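## Task

Type the word "VERY" on the keyboard: each correct letter entered in sequence counts, but a wrong key or any key pressed after the final letter means failure, and pressing the keyboard hard breaks it and also fails. The keyboard must finish flat on the table with its keys facing up, and a result that holds only because the robot is keeping it there is not accepted.

## Robot and tools

Robot: two 7-joint arms, left_arm and right_arm, each with a two-finger gripper, working in a physics simulation. The names are labels only; in the shared scene frame left_arm sits on the +y side. Frame: origin on the table top midway between the arms, +x out over the table, +z up. All positions are in metres, orientations are quaternions written w first (qw, qx, qy, qz). Gripper axes: fingers point along the gripper's +z, close and open along its x. The reported hand position is the point between the pads; fingertips extend 17.5 mm past it. Printed positions can be off, more so at long reach.

The row: every command uses one flat list of 20 numbers covering both arms, even if only one moves. Numbers 1-10 are left_arm: x, y, z, qw, qx, qy, qz (an absolute target pose for that gripper in the scene frame), then gripper position, force_limit, speed. Numbers 11-20 are the same ten for right_arm. The three gripper numbers are each in [-1, 1]. position: +1 fully open (50 mm gap), about -0.65 pads meet, -1 means close until stopped. force_limit: -1 about 20 N per pad, 0 about 102 N, +1 about 185 N. speed: -1 is 20 mm/s, 0 is 85 mm/s, +1 is 150 mm/s. A 0 in these slots is a real command, so to leave a gripper unchanged repeat its previous three numbers. To hold an arm still, resend the full pose it had in the last result before it stopped, and keep resending the same quaternion to keep orientation rather than copying a drifted reading.

Tools:
- execute_actions, argument "actions": a list with zero or one item, plus optional "pictures" (boolean). Empty list: just report the state. {"rows": [[20 numbers], ...], "steps": n}: up to 15 rows, n at most 15 (default 15), each step 1/30 s; rows play one per step and the last repeats. {"steps": n} alone (n up to 300): a wait counted from the previous result, so thinking time is included. A call is rejected, and nothing sent, if any target lies more than 0.6 m from that arm's last reported position along any gripper axis.
- move, arguments "target" (one 20-number row as above) and optional "speed" in m/s, 0.002 to 0.5, default 0.25 (turning limited to twice that in rad/s). Each gripper travels a straight line to its absolute pose; both paths finish together, lasting 0.5 to 10 s. Paths ignore obstacles and the other arm; grippers lag, wander and can overshoot speed, especially with a near-straight arm. Gripper numbers are sent at the start. The result adds a "move:" line with the ending (done, off_target, moving, held, fault), any limits (paced = target clipped; held = some steps blocked, after which the arm may jump quickly), and each gripper's distance from its pose.
- wait, argument "seconds" 0 to 10: time passes, nothing new is sent.
- zoom_image, arguments "camera" (cam_head_left, cam_head_right, cam_left_wrist, cam_right_wrist) and "region" [x0, y0, x1, y1] in pixels from the top-left, at most 504 by 504. All images are 672x504.
- finished_scene, argument "scene": the number of the current scene. Irreversible; the result reports success and gives the next task. Replying without any tool call ends everything.

Motion details: each step the commanded pose is clipped to within 70 mm and 16 degrees of the measured pose, then solved by damped inverse kinematics with position favoured over orientation. Pure rotations pivot about the hand point, which is 25 mm off the last joint axis toward the gripper's -y. After an action ends, an arm continues only to its last clipped pose, so check the result and send the rest. Elbows never fully straighten.

Result lines: the state line gives both grippers' pose. "pose unreachable" means a clearance check altered or blocked commands to the named arm; HELD marks steps where a row was not fully sent. "Hand target" shows where each arm is currently being driven. object_status: 0 moving, 1 stopped while opening, 2 stopped while closing (holding something), 3 reached the requested position or pads met. position_measured in counts: gap is roughly (250 - position_measured) x 0.202 mm. Joint torques carry per-arm offsets and noise. MOTOR HOT appears from 60 °C; at 75 °C an OVER-TEMPERATURE FAULT lets the arm sag. Joint ranges (rad): waist and both rolls ±6.283, shoulder ±2.250, elbow ±2.580, wrist pitch ±2.100. Load limits (N m): waist, shoulder, upper arm roll, elbow 50.7; forearm roll, wrist pitch, wrist roll 31.9. Reaching one triggers a TORQUE FAULT: the arm halts 10 s and drops the rest of the call.

For typing: approach each key from above with a fingertip, descend slowly and only a little past the key surface, since faster or deeper contact presses harder and can break the keyboard. Press each letter exactly once, in order, and nothing after the last. Avoid shoving, tilting or flipping the keyboard, knocking anything off the table, and letting the arms collide or push on each other. Leave the keyboard resting flat, keys up, with the robot not touching it, then call finished_scene. Less elapsed time, smooth motion and low effort are better.

Each tool is called after "Call:" by a JSON object that holds its "op" and its "data", one argument or row to a line.

## Session

Call:
{"op": "execute_actions", "data": {
  "actions": []
}}

Scene clock: 0.00 s of 4023.00 s.
left_arm: end_effector_position=(+0.2397, +0.1716, +0.3715) position_measured=250 object_status=3 end_effector_quat_wxyz=(-0.166, -0.134, +0.975, -0.060) | right_arm: end_effector_position=(+0.4381, -0.3862, +0.1802) position_measured=250 object_status=3 end_effector_quat_wxyz=(+0.002, +0.759, +0.652, -0.000)
Joint positions: left_arm=[ 0.604  0.045 -0.388  1.608  0.2    1.797  3.483] | right_arm=[-0.057  0.434  0.003  1.654  0.002  1.05   1.515]
Joint velocities: left_arm=[ 0.     0.001  0.     0.    -0.    -0.001 -0.   ] | right_arm=[ 0.  0. -0. -0. -0. -0.  0.]
Joint torques (N m, as the joint torque sensors report them, + toward a larger angle): no reading
Motor temperatures (°C, as the motors report them): left_arm=[26 26 27 27 36 36 35] | right_arm=[29 25 24 30 30 32 32]
Hand target (left_arm): +0.240, +0.172, +0.372; -0.166, -0.134, +0.975, -0.060
Hand target (right_arm): +0.438, -0.386, +0.180; +0.002, +0.759, +0.652, -0.000

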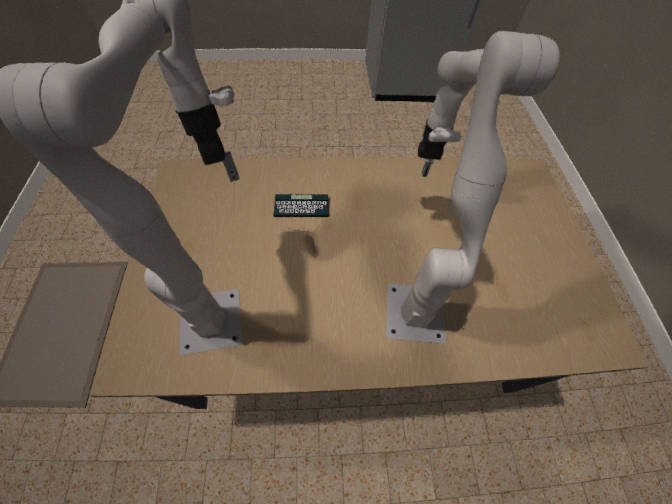

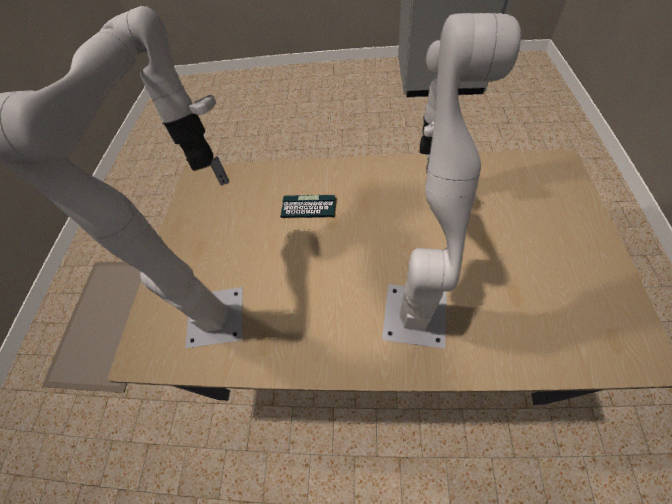

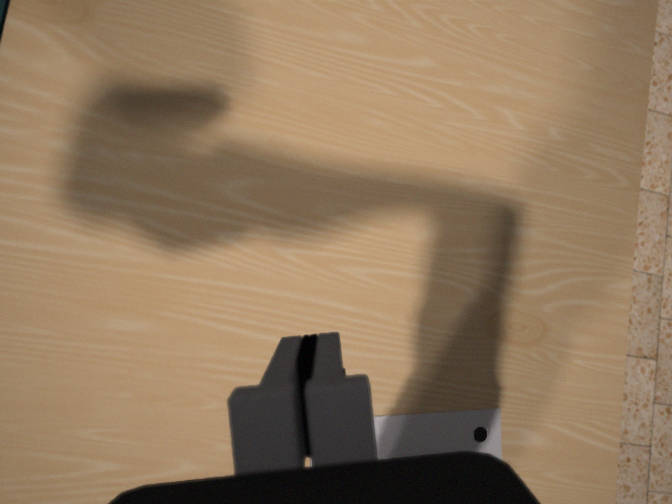

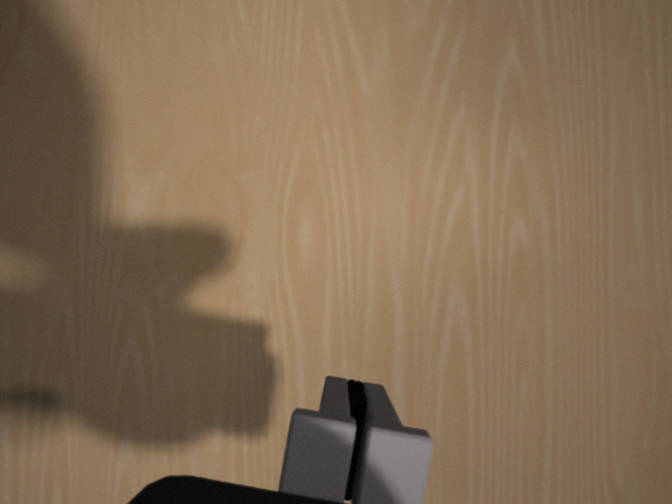

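Call:
{"op": "move", "data": {
  "target": [0.36,0.04,0.15,0,0.7071,0.7071,0,-1,0,0,0.4381,-0.3862,0.1802,0.002,0.759,0.652,0,-1,0,0]
}}

Scene clock: 6.73 s of 4023.00 s.
left_arm: end_effector_position=(+0.3596, +0.0410, +0.1495) position_measured=253 object_status=3 end_effector_quat_wxyz=(-0.001, +0.707, +0.707, +0.001) | right_arm: end_effector_position=(+0.4381, -0.3862, +0.1802) position_measured=253 object_status=3 end_effector_quat_wxyz=(+0.002, +0.759, +0.652, -0.000)
Joint positions: left_arm=[ 0.718  0.48  -0.013  1.691  0.005  0.973  2.114] | right_arm=[-0.056  0.434  0.003  1.653  0.002  1.051  1.516]
Joint velocities: left_arm=[-0.002  0.003 -0.002  0.001  0.    -0.001 -0.002] | right_arm=[ 0.001 -0.001  0.     0.    -0.    -0.    -0.   ]
Joint torques (N m, as the joint torque sensors report them, + toward a larger angle): left_arm=[  0.11 -18.6    1.01  -8.28   0.14   0.2   -0.03] | right_arm=[  0.38 -17.25  -0.09  -7.85   0.03   0.18   0.12]
Motor temperatures (°C, as the motors report them): left_arm=[26 26 27 27 36 36 35] | right_arm=[29 25 24 30 30 32 32]
Hand target (left_arm): +0.360, +0.041, +0.149; -0.001, +0.707, +0.708, +0.001
Hand target (right_arm): +0.438, -0.386, +0.180; +0.002, +0.759, +0.652, -0.000
Off the commanded pose (left_arm): 0.001 m, 0 deg.
Off the commanded pose (right_arm): 0.000 m, 0 deg.
move: done

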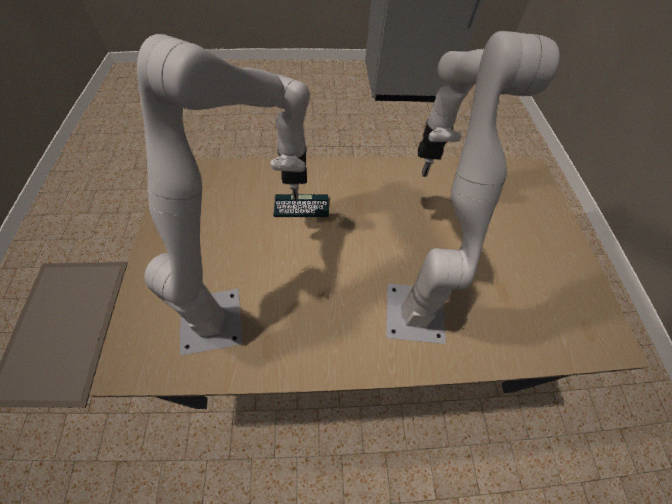

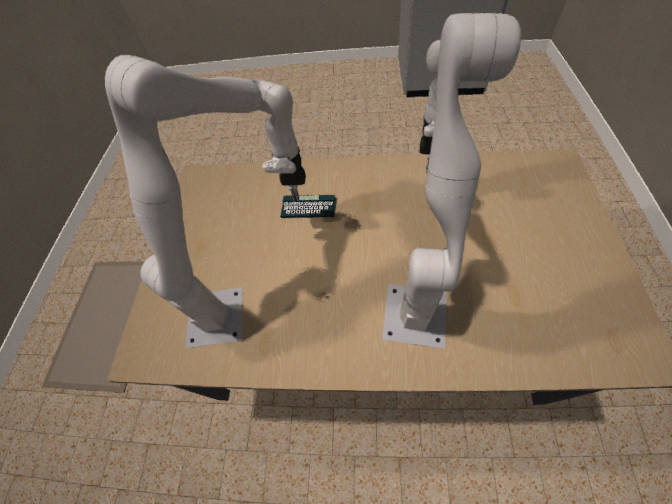

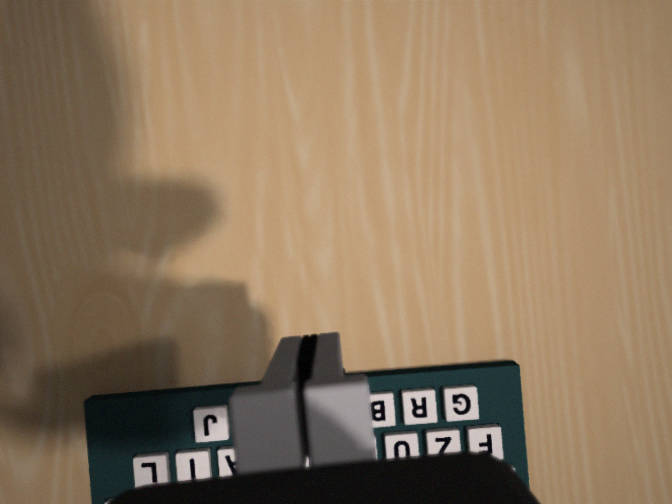

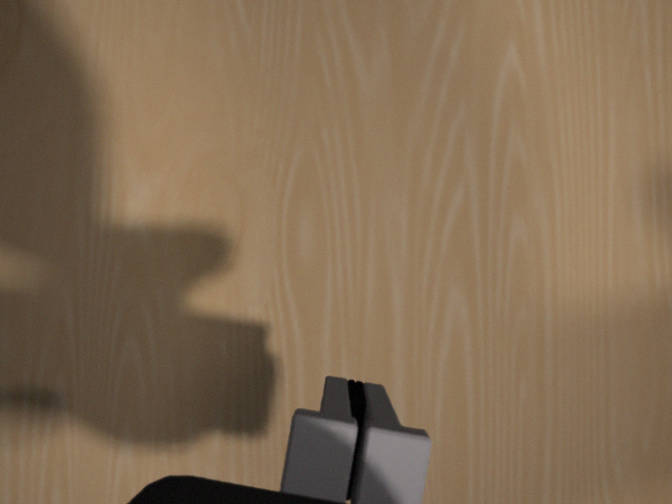

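Call:
{"op": "move", "data": {
  "target": [0.47,0.04,0.10,0,0.7071,0.7071,0,-1,0,0,0.4381,-0.3862,0.1802,0.002,0.759,0.652,0,-1,0,0]
}}

Scene clock: 9.83 s of 4023.00 s.
left_arm: end_effector_position=(+0.4700, +0.0402, +0.1002) position_measured=253 object_status=3 end_effector_quat_wxyz=(+0.000, +0.707, +0.707, +0.000) | right_arm: end_effector_position=(+0.4381, -0.3862, +0.1802) position_measured=253 object_status=3 end_effector_quat_wxyz=(+0.002, +0.759, +0.652, +0.000)
Joint positions: left_arm=[ 0.613  0.732 -0.016  1.397  0.013  1.012  2.004] | right_arm=[-0.056  0.434  0.003  1.653  0.002  1.051  1.516]
Joint velocities: left_arm=[-0.002  0.01  -0.001 -0.003 -0.     0.001 -0.001] | right_arm=[ 0.001 -0.003  0.    -0.     0.    -0.    -0.001]
Joint torques (N m, as the joint torque sensors report them, + toward a larger angle): left_arm=[  0.16 -23.5    0.86  -8.56   0.11   0.05   0.07] | right_arm=[  0.16 -17.3   -0.16  -7.99  -0.11   0.18   0.17]
Motor temperatures (°C, as the motors report them): left_arm=[26 26 27 27 36 36 35] | right_arm=[29 25 24 30 30 32 32]
Hand target (left_arm): +0.470, +0.040, +0.100; +0.000, +0.707, +0.707, +0.000
Hand target (right_arm): +0.438, -0.386, +0.180; +0.002, +0.759, +0.652, -0.000
Off the commanded pose (left_arm): 0.000 m, 0 deg.
Off the commanded pose (right_arm): 0.000 m, 0 deg.
move: done

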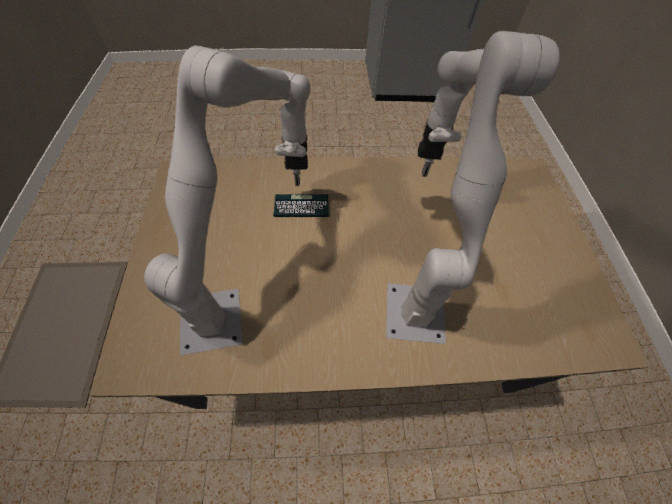

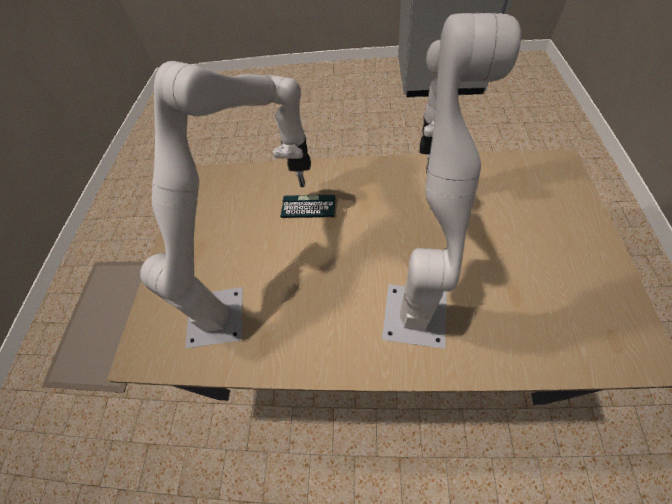

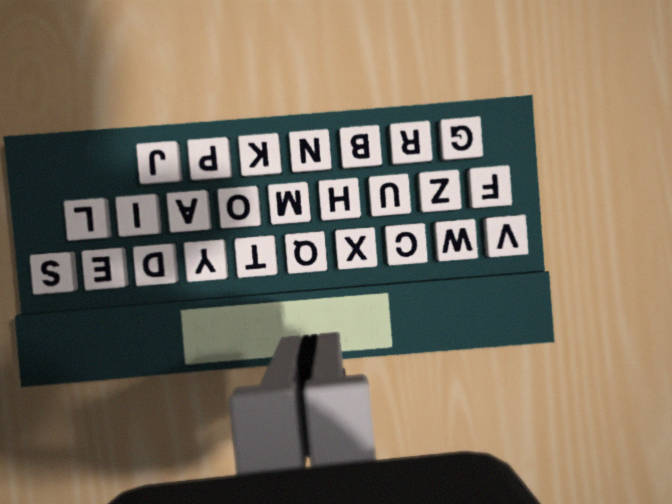

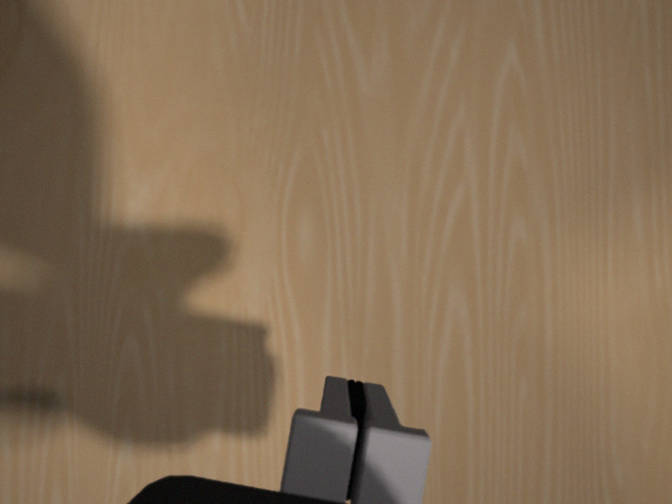

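Call:
{"op": "move", "data": {
  "target": [0.44,0.105,0.06,0.1228,0.6964,0.6964,0.1228,-1,0,0,0.4381,-0.3862,0.1802,0.002,0.759,0.652,0,-1,0,0],
  "speed": 0.15
}}

Scene clock: 19.60 s of 4023.00 s.
left_arm: end_effector_position=(+0.4403, +0.1065, +0.0602) position_measured=253 object_status=3 end_effector_quat_wxyz=(+0.122, +0.695, +0.697, +0.124) | right_arm: end_effector_position=(+0.4381, -0.3862, +0.1802) position_measured=253 object_status=3 end_effector_quat_wxyz=(+0.002, +0.759, +0.652, +0.000)
Joint positions: left_arm=[ 0.77   0.556 -0.22   2.014 -0.128  0.267  2.132] | right_arm=[-0.056  0.434  0.003  1.653  0.002  1.051  1.516]
Joint velocities: left_arm=[ 0.016 -0.003  0.002  0.004 -0.004 -0.003  0.006] | right_arm=[-0.001 -0.001  0.     0.001 -0.     0.     0.   ]
Joint torques (N m, as the joint torque sensors report them, + toward a larger angle): left_arm=[  0.04 -17.85  -0.31  -6.61  -0.01  -0.94  -0.14] | right_arm=[  0.19 -17.36  -0.08  -8.03  -0.2   -0.06  -0.1 ]
Motor temperatures (°C, as the motors report them): left_arm=[26 27 27 27 36 36 35] | right_arm=[29 25 24 30 30 32 32]
Hand target (left_arm): +0.440, +0.106, +0.060; +0.123, +0.696, +0.697, +0.124
Hand target (right_arm): +0.438, -0.386, +0.180; +0.002, +0.759, +0.652, -0.000
Off the commanded pose (left_arm): 0.002 m, 0 deg.
Off the commanded pose (right_arm): 0.000 m, 0 deg.
After step 90, 5.23 s passed at rest.
move: done

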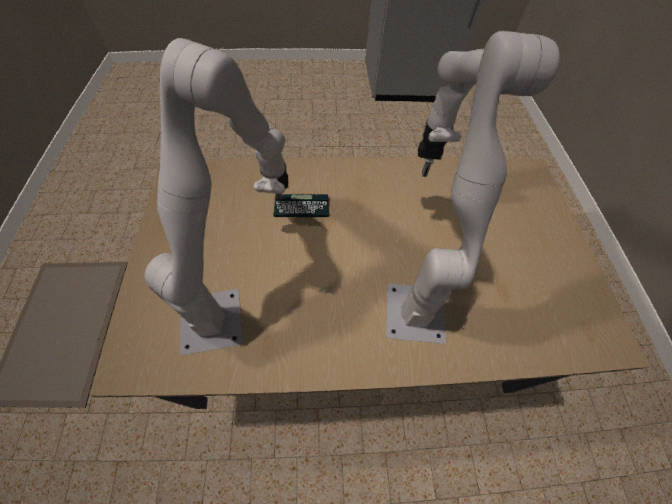

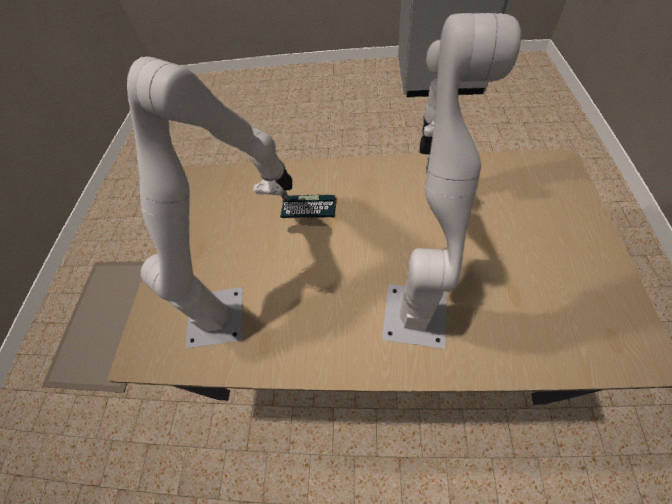

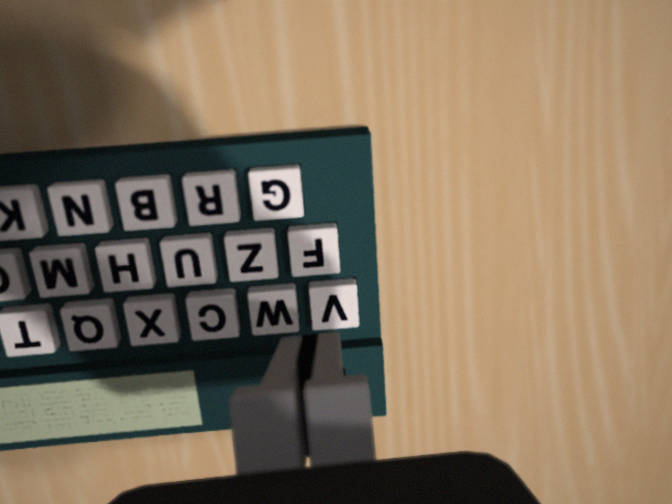

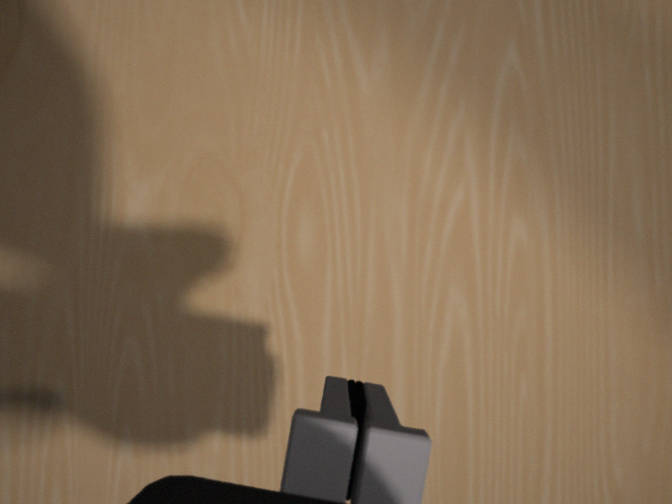

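Call:
{"op": "move", "data": {
  "target": [0.442,0.111,0.047,0.183,0.7045,0.6831,0.0616,-1,0,0,0.4381,-0.3862,0.1802,0.002,0.759,0.652,0,-1,0,0],
  "speed": 0.05
}}

Scene clock: 26.23 s of 4023.00 s.
left_arm: end_effector_position=(+0.4415, +0.1100, +0.0470) position_measured=253 object_status=3 end_effector_quat_wxyz=(+0.183, +0.705, +0.682, +0.061) | right_arm: end_effector_position=(+0.4381, -0.3862, +0.1802) position_measured=253 object_status=3 end_effector_quat_wxyz=(+0.002, +0.759, +0.652, +0.000)
Joint positions: left_arm=[ 0.347  0.564  0.147  2.113 -0.102  0.087  1.933] | right_arm=[-0.056  0.434  0.003  1.653  0.002  1.051  1.516]
Joint velocities: left_arm=[-0.02   0.001  0.001  0.001  0.001 -0.001 -0.003] | right_arm=[ 0.001 -0.001 -0.     0.001 -0.001 -0.     0.001]
Joint torques (N m, as the joint torque sensors report them, + toward a larger angle): left_arm=[  0.09 -17.75   1.84  -6.1   -0.02  -1.16  -0.09] | right_arm=[  0.51 -17.52   0.03  -7.45  -0.08   0.27  -0.06]
Motor temperatures (°C, as the motors report them): left_arm=[26 27 27 27 36 36 35] | right_arm=[29 25 24 30 30 32 32]
Hand target (left_arm): +0.442, +0.111, +0.047; +0.183, +0.704, +0.683, +0.061
Hand target (right_arm): +0.438, -0.386, +0.180; +0.002, +0.759, +0.652, +0.000
Off the commanded pose (left_arm): 0.001 m, 0 deg.
Off the commanded pose (right_arm): 0.000 m, 0 deg.
After step 90, 1.60 s passed at rest.
move: done

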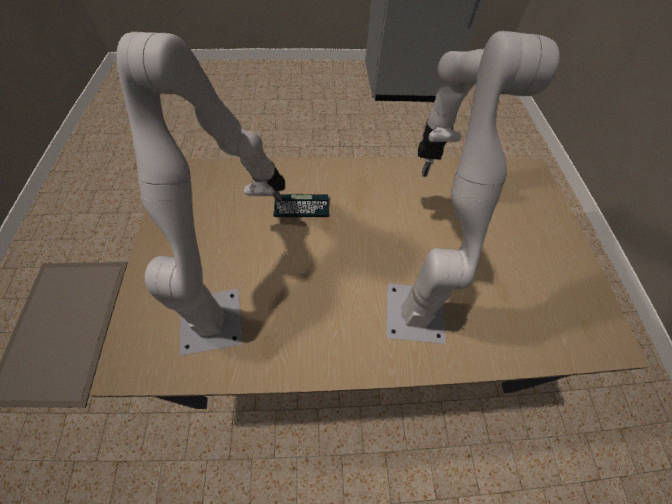

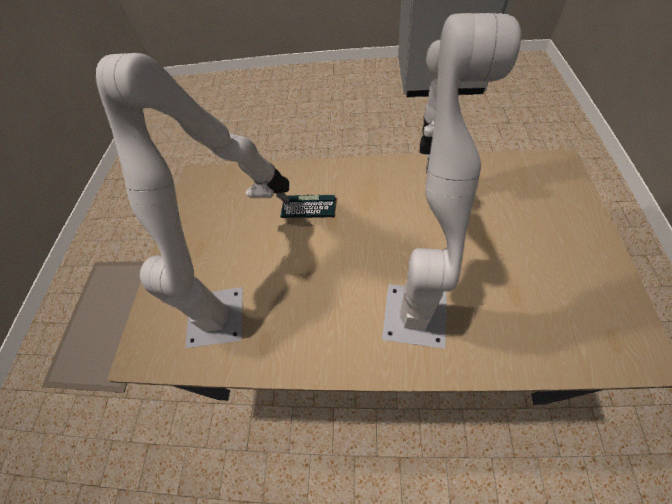

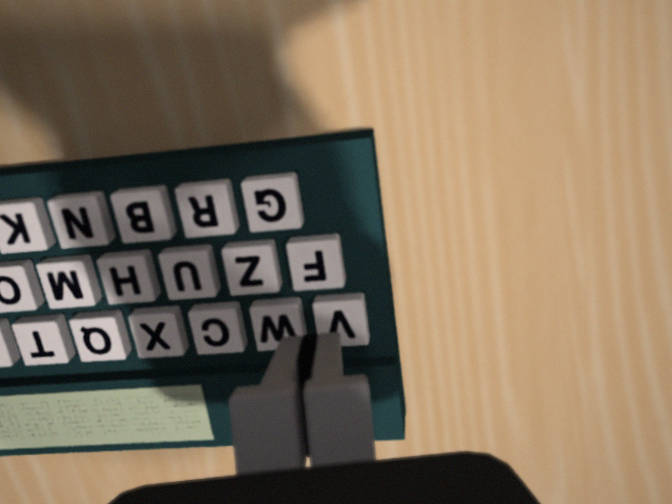

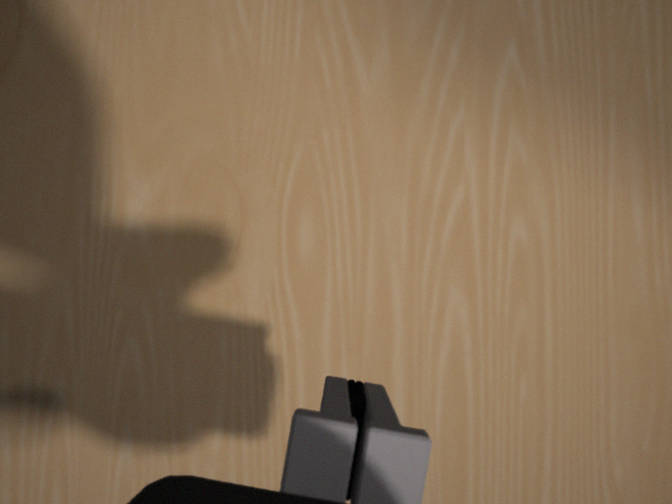

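Call:
{"op": "move", "data": {
  "target": [0.441,0.116,0.041,0.183,0.7045,0.6831,0.0616,-1,0,0,0.4381,-0.3862,0.1802,0.002,0.759,0.652,0,-1,0,0],
  "speed": 0.02
}}

Scene clock: 29.07 s of 4023.00 s.
left_arm: end_effector_position=(+0.4410, +0.1159, +0.0411) position_measured=253 object_status=3 end_effector_quat_wxyz=(+0.183, +0.704, +0.683, +0.062) | right_arm: end_effector_position=(+0.4381, -0.3862, +0.1802) position_measured=253 object_status=3 end_effector_quat_wxyz=(+0.002, +0.759, +0.652, +0.000)
Joint positions: left_arm=[ 0.332  0.576  0.148  2.126 -0.107  0.063  1.926] | right_arm=[-0.056  0.434  0.003  1.653  0.002  1.051  1.516]
Joint velocities: left_arm=[-0.002  0.002  0.001  0.     0.    -0.002 -0.   ] | right_arm=[ 0.001 -0.001 -0.    -0.     0.001 -0.     0.   ]
Joint torques (N m, as the joint torque sensors report them, + toward a larger angle): left_arm=[ -0.16 -17.95   1.8   -5.59   0.03  -1.19   0.11] | right_arm=[  0.43 -17.22   0.11  -7.82  -0.12   0.13   0.  ]
Motor temperatures (°C, as the motors report them): left_arm=[26 27 27 27 36 36 35] | right_arm=[29 25 24 30 30 32 32]
Hand target (left_arm): +0.441, +0.116, +0.041; +0.183, +0.704, +0.683, +0.062
Hand target (right_arm): +0.438, -0.386, +0.180; +0.002, +0.759, +0.652, -0.000
Off the commanded pose (left_arm): 0.000 m, 0 deg.
Off the commanded pose (right_arm): 0.000 m, 0 deg.
move: done

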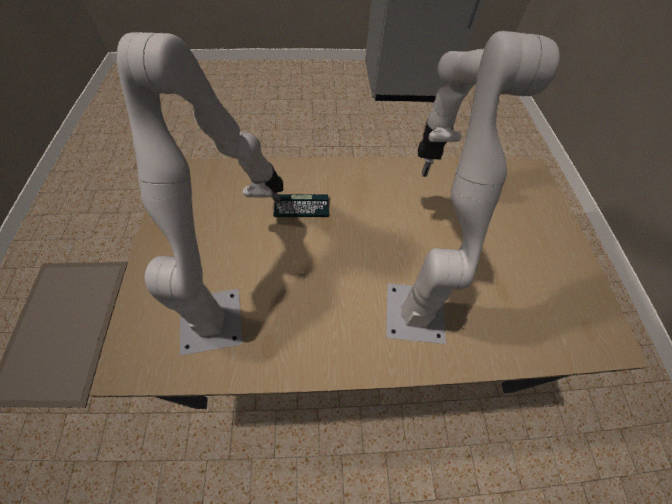

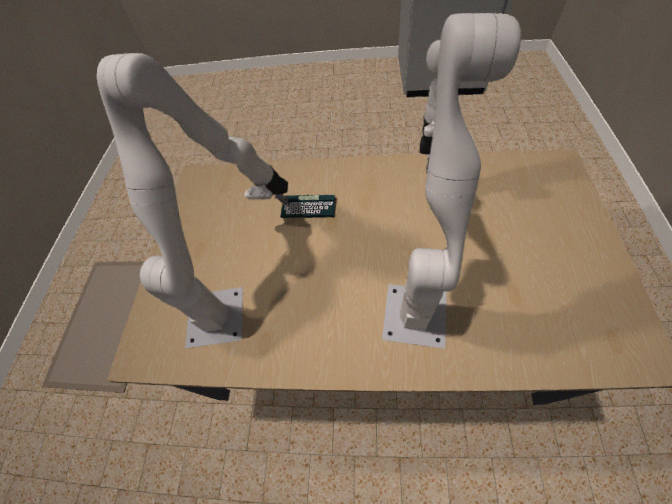

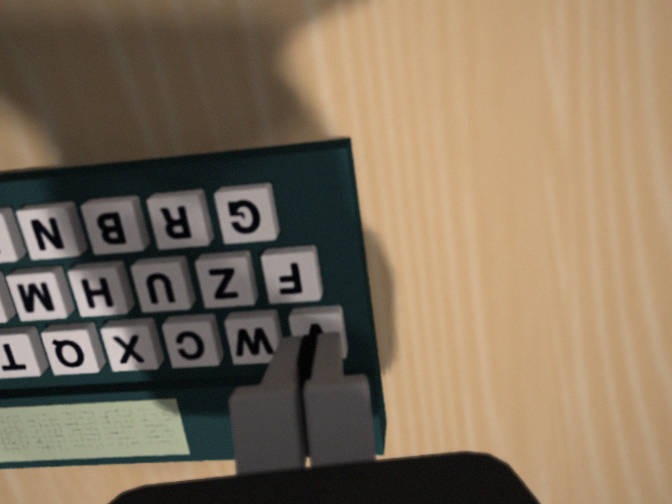

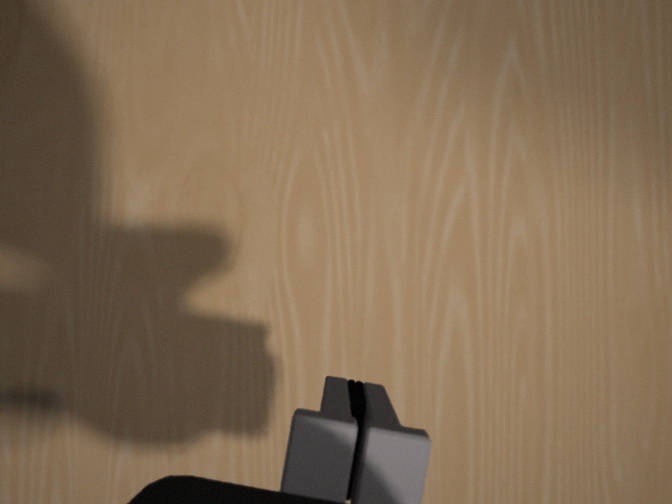

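Call:
{"op": "move", "data": {
  "target": [0.442,0.116,0.037,0.183,0.7045,0.6831,0.0616,-1,0,0,0.4381,-0.3862,0.1802,0.002,0.759,0.652,0,-1,0,0],
  "speed": 0.01
}}

Call:
{"op": "move", "data": {
  "target": [0.442,0.116,0.034,0.183,0.7045,0.6831,0.0616,-1,0,0,0.4381,-0.3862,0.1802,0.002,0.759,0.652,0,-1,0,0],
  "speed": 0.01
}}

Scene clock: 32.63 s of 4023.00 s.
left_arm: end_effector_position=(+0.4421, +0.1160, +0.0371) position_measured=253 object_status=3 end_effector_quat_wxyz=(+0.183, +0.704, +0.683, +0.062) | right_arm: end_effector_position=(+0.4381, -0.3862, +0.1802) position_measured=253 object_status=3 end_effector_quat_wxyz=(+0.002, +0.759, +0.652, +0.000)
Joint positions: left_arm=[ 0.333  0.587  0.145  2.125 -0.108  0.052  1.925] | right_arm=[-0.056  0.434  0.003  1.653  0.002  1.051  1.516]
Joint velocities: left_arm=[ 0.     0.001 -0.001 -0.    -0.     0.    -0.   ] | right_arm=[ 0.001  0.001 -0.    -0.001 -0.001 -0.     0.   ]
Joint torques (N m, as the joint torque sensors report them, + toward a larger angle): left_arm=[ -0.04 -17.74   1.79  -5.27   0.12  -1.35   0.12] | right_arm=[  0.39 -17.22  -0.13  -7.89  -0.34   0.14  -0.07]
Motor temperatures (°C, as the motors report them): left_arm=[26 27 27 27 36 36 35] | right_arm=[29 25 24 30 30 32 32]
Hand target (left_arm): +0.442, +0.116, +0.037; +0.183, +0.704, +0.683, +0.062
Hand target (right_arm): +0.438, -0.386, +0.180; +0.002, +0.759, +0.652, +0.000
Off the commanded pose (left_arm): 0.000 m, 0 deg.
Off the commanded pose (right_arm): 0.000 m, 0 deg.
move: done

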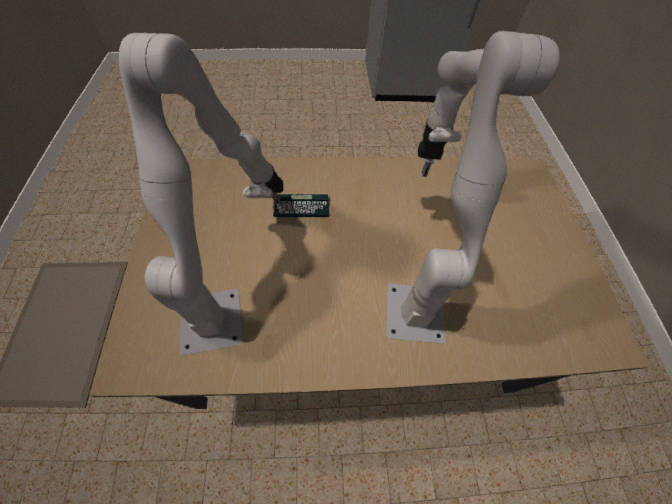

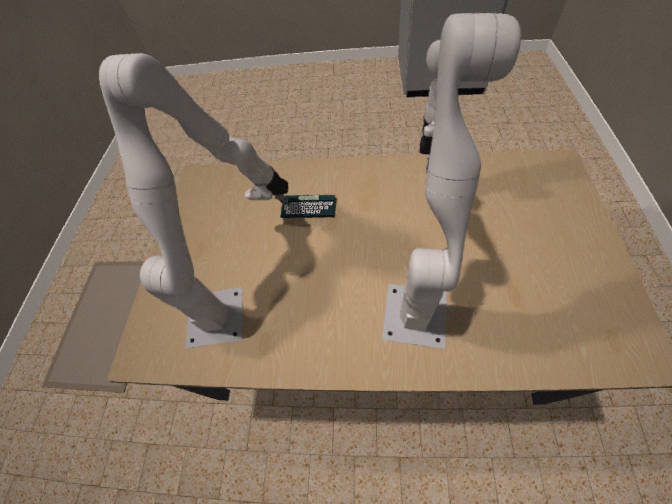

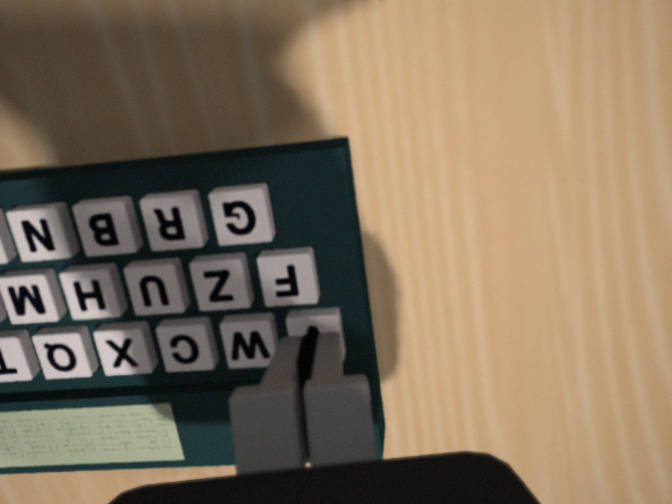

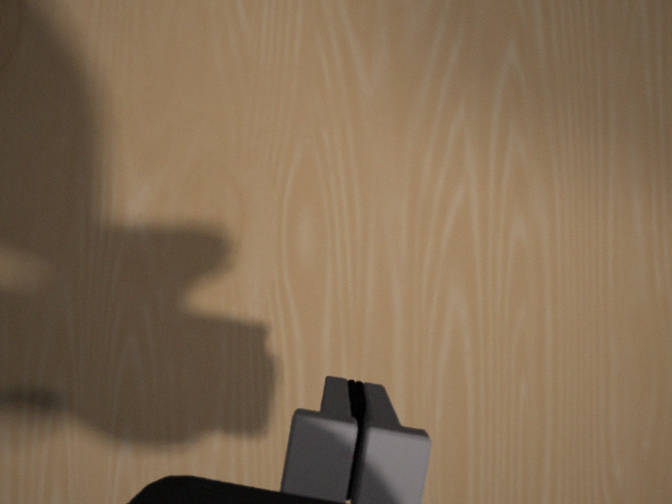

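Scene clock: 33.33 s of 4023.00 s.
left_arm: end_effector_position=(+0.4422, +0.1160, +0.0345) position_measured=253 object_status=3 end_effector_quat_wxyz=(+0.183, +0.704, +0.683, +0.062) | right_arm: end_effector_position=(+0.4381, -0.3862, +0.1802) position_measured=253 object_status=3 end_effector_quat_wxyz=(+0.002, +0.759, +0.652, +0.000)
Joint positions: left_arm=[ 0.336  0.594  0.142  2.127 -0.109  0.043  1.925] | right_arm=[-0.056  0.434  0.003  1.653  0.002  1.051  1.516]
Joint velocities: left_arm=[ 0.     0.    -0.     0.     0.    -0.001  0.001] | right_arm=[-0.001 -0.001  0.     0.     0.001 -0.     0.   ]
Joint torques (N m, as the joint torque sensors report them, + toward a larger angle): left_arm=[ -0.47 -17.04   1.78  -5.79   0.17  -1.33  -0.06] | right_arm=[  0.44 -17.13   0.    -7.8   -0.12   0.1    0.01]
Motor temperatures (°C, as the motors report them): left_arm=[26 27 27 27 36 36 35] | right_arm=[29 25 24 30 30 32 32]
Hand target (left_arm): +0.442, +0.116, +0.034; +0.183, +0.704, +0.683, +0.062
Hand target (right_arm): +0.438, -0.386, +0.180; +0.002, +0.759, +0.652, +0.000
Off the commanded pose (left_arm): 0.001 m, 0 deg.
Off the commanded pose (right_arm): 0.000 m, 0 deg.
move: done

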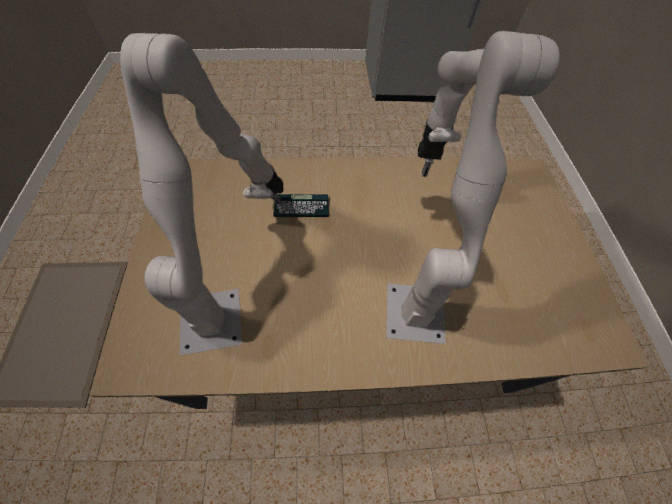

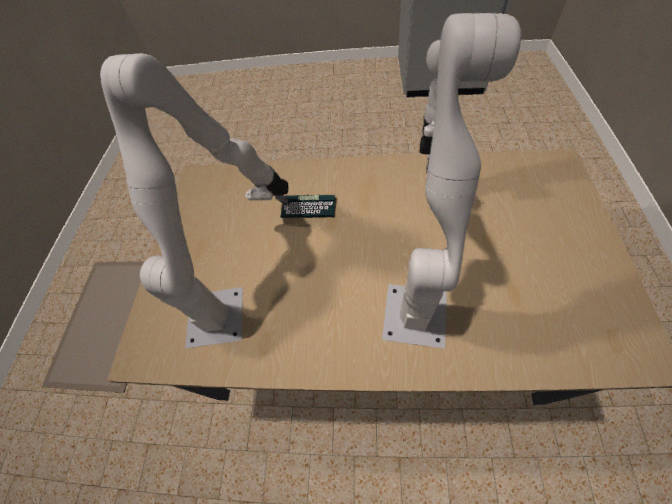

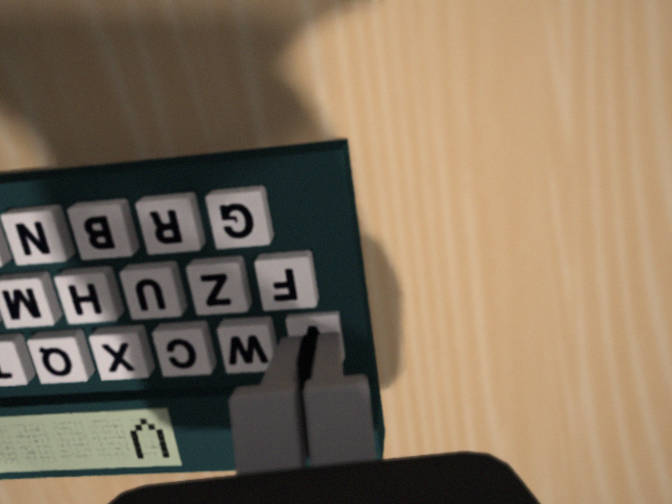

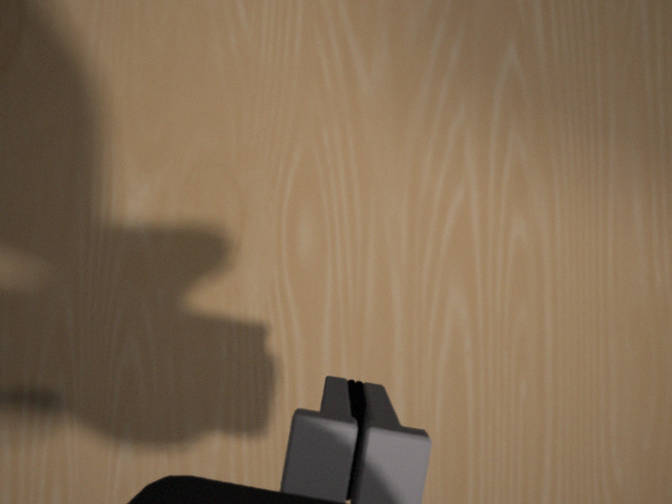

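Call:
{"op": "move", "data": {
  "target": [0.442,0.116,0.045,0.183,0.7045,0.6831,0.0616,-1,0,0,0.4381,-0.3862,0.1802,0.002,0.759,0.652,0,-1,0,0],
  "speed": 0.05
}}

Call:
{"op": "move", "data": {
  "target": [0.453,-0.027,0.045,0.183,0.7045,0.6831,0.0616,-1,0,0,0.4381,-0.3862,0.1802,0.002,0.759,0.652,0,-1,0,0],
  "speed": 0.1
}}

Scene clock: 38.87 s of 4023.00 s.
left_arm: end_effector_position=(+0.4419, +0.1159, +0.0449) position_measured=253 object_status=3 end_effector_quat_wxyz=(+0.183, +0.704, +0.683, +0.061) | right_arm: end_effector_position=(+0.4381, -0.3862, +0.1802) position_measured=253 object_status=3 end_effector_quat_wxyz=(+0.002, +0.759, +0.652, +0.000)
Joint positions: left_arm=[ 0.327  0.568  0.154  2.12  -0.107  0.077  1.925] | right_arm=[-0.056  0.434  0.003  1.653  0.002  1.051  1.516]
Joint velocities: left_arm=[-0.002 -0.003  0.001 -0.001  0.     0.002 -0.   ] | right_arm=[ 0.    -0.001 -0.     0.    -0.002  0.    -0.   ]
Joint torques (N m, as the joint torque sensors report them, + toward a larger angle): left_arm=[  0.05 -17.71   1.63  -5.83   0.2   -1.23  -0.2 ] | right_arm=[  0.26 -17.16   0.05  -7.72  -0.27   0.     0.25]
Motor temperatures (°C, as the motors report them): left_arm=[26 27 27 27 36 36 35] | right_arm=[29 26 24 30 30 32 32]
Hand target (left_arm): +0.442, +0.116, +0.045; +0.183, +0.704, +0.683, +0.062
Hand target (right_arm): +0.438, -0.386, +0.180; +0.002, +0.759, +0.652, +0.000
Off the commanded pose (left_arm): 0.000 m, 0 deg.
Off the commanded pose (right_arm): 0.000 m, 0 deg.
After step 90, 1.83 s passed at rest.
move: done

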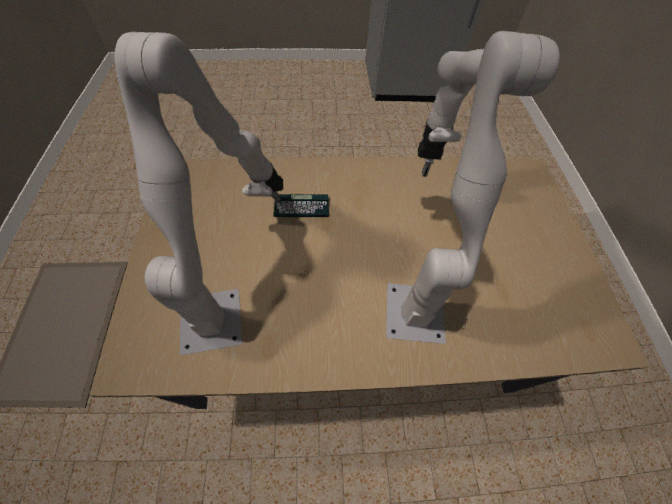

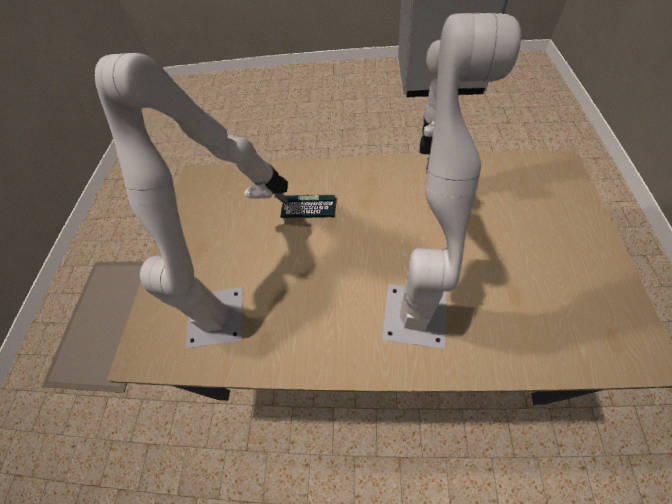

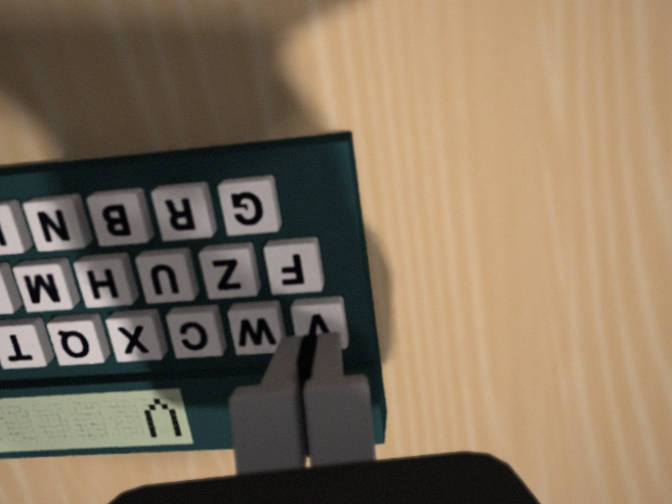

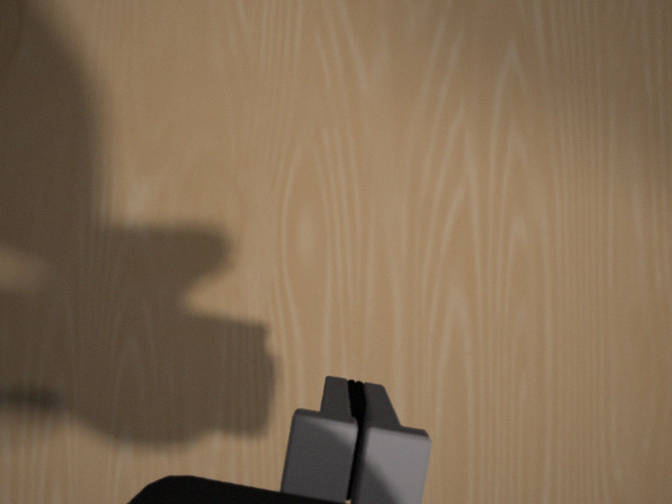

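Scene clock: 40.63 s of 4023.00 s.
left_arm: end_effector_position=(+0.4541, -0.0264, +0.0451) position_measured=253 object_status=3 end_effector_quat_wxyz=(+0.183, +0.704, +0.683, +0.062) | right_arm: end_effector_position=(+0.4381, -0.3862, +0.1802) position_measured=253 object_status=3 end_effector_quat_wxyz=(+0.002, +0.759, +0.652, +0.000)
Joint positions: left_arm=[ 0.79   0.668 -0.06   1.85  -0.028  0.238  2.156] | right_arm=[-0.056  0.434  0.003  1.653  0.002  1.051  1.516]
Joint velocities: left_arm=[ 0.011  0.006  0.001 -0.002 -0.002  0.001  0.003] | right_arm=[ 0.     0.001 -0.    -0.     0.002 -0.    -0.   ]
Joint torques (N m, as the joint torque sensors report them, + toward a larger angle): left_arm=[ -0.39 -20.69   0.67  -7.08   0.    -1.36  -0.12] | right_arm=[  0.3  -17.71  -0.02  -7.55  -0.18   0.2    0.06]
Motor temperatures (°C, as the motors report them): left_arm=[26 27 27 27 36 36 35] | right_arm=[29 26 24 30 30 32 32]
Hand target (left_arm): +0.454, -0.027, +0.045; +0.183, +0.705, +0.683, +0.062
Hand target (right_arm): +0.438, -0.386, +0.180; +0.002, +0.759, +0.652, +0.000
Off the commanded pose (left_arm): 0.001 m, 0 deg.
Off the commanded pose (right_arm): 0.000 m, 0 deg.
move: done

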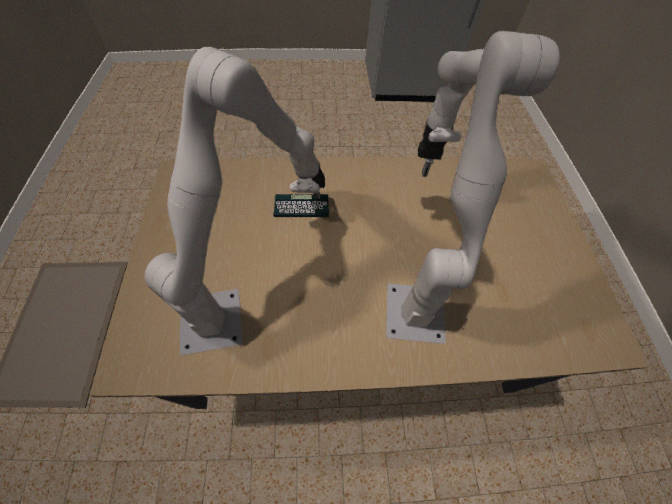

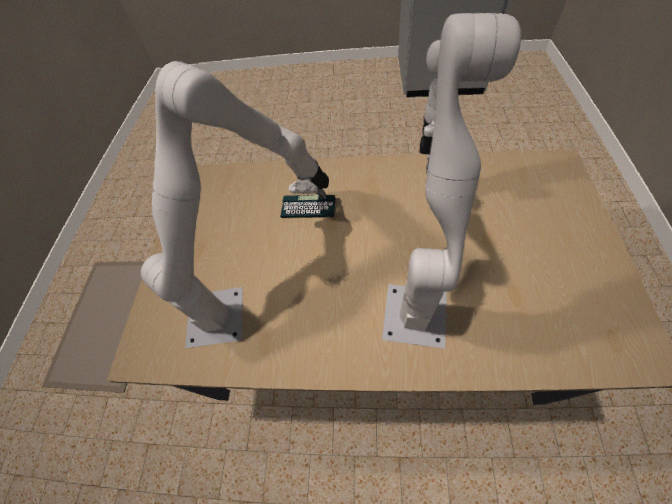

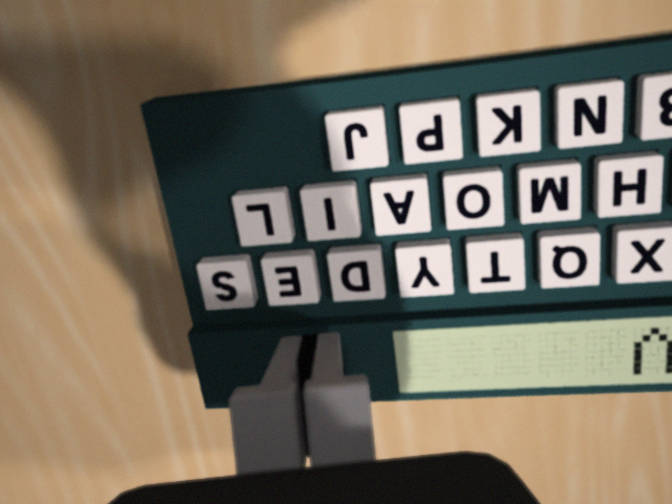

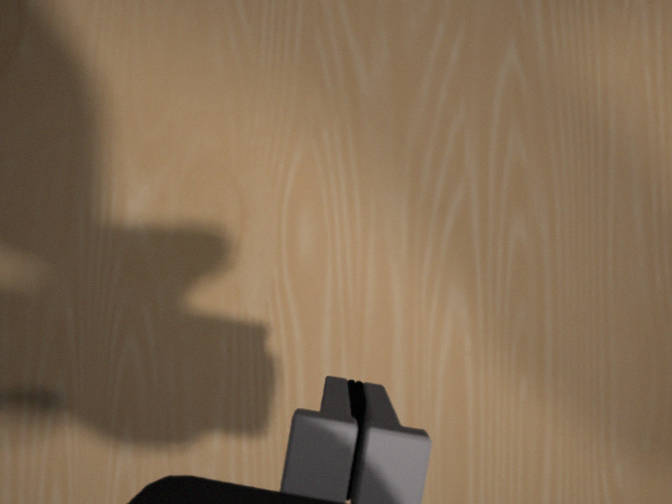

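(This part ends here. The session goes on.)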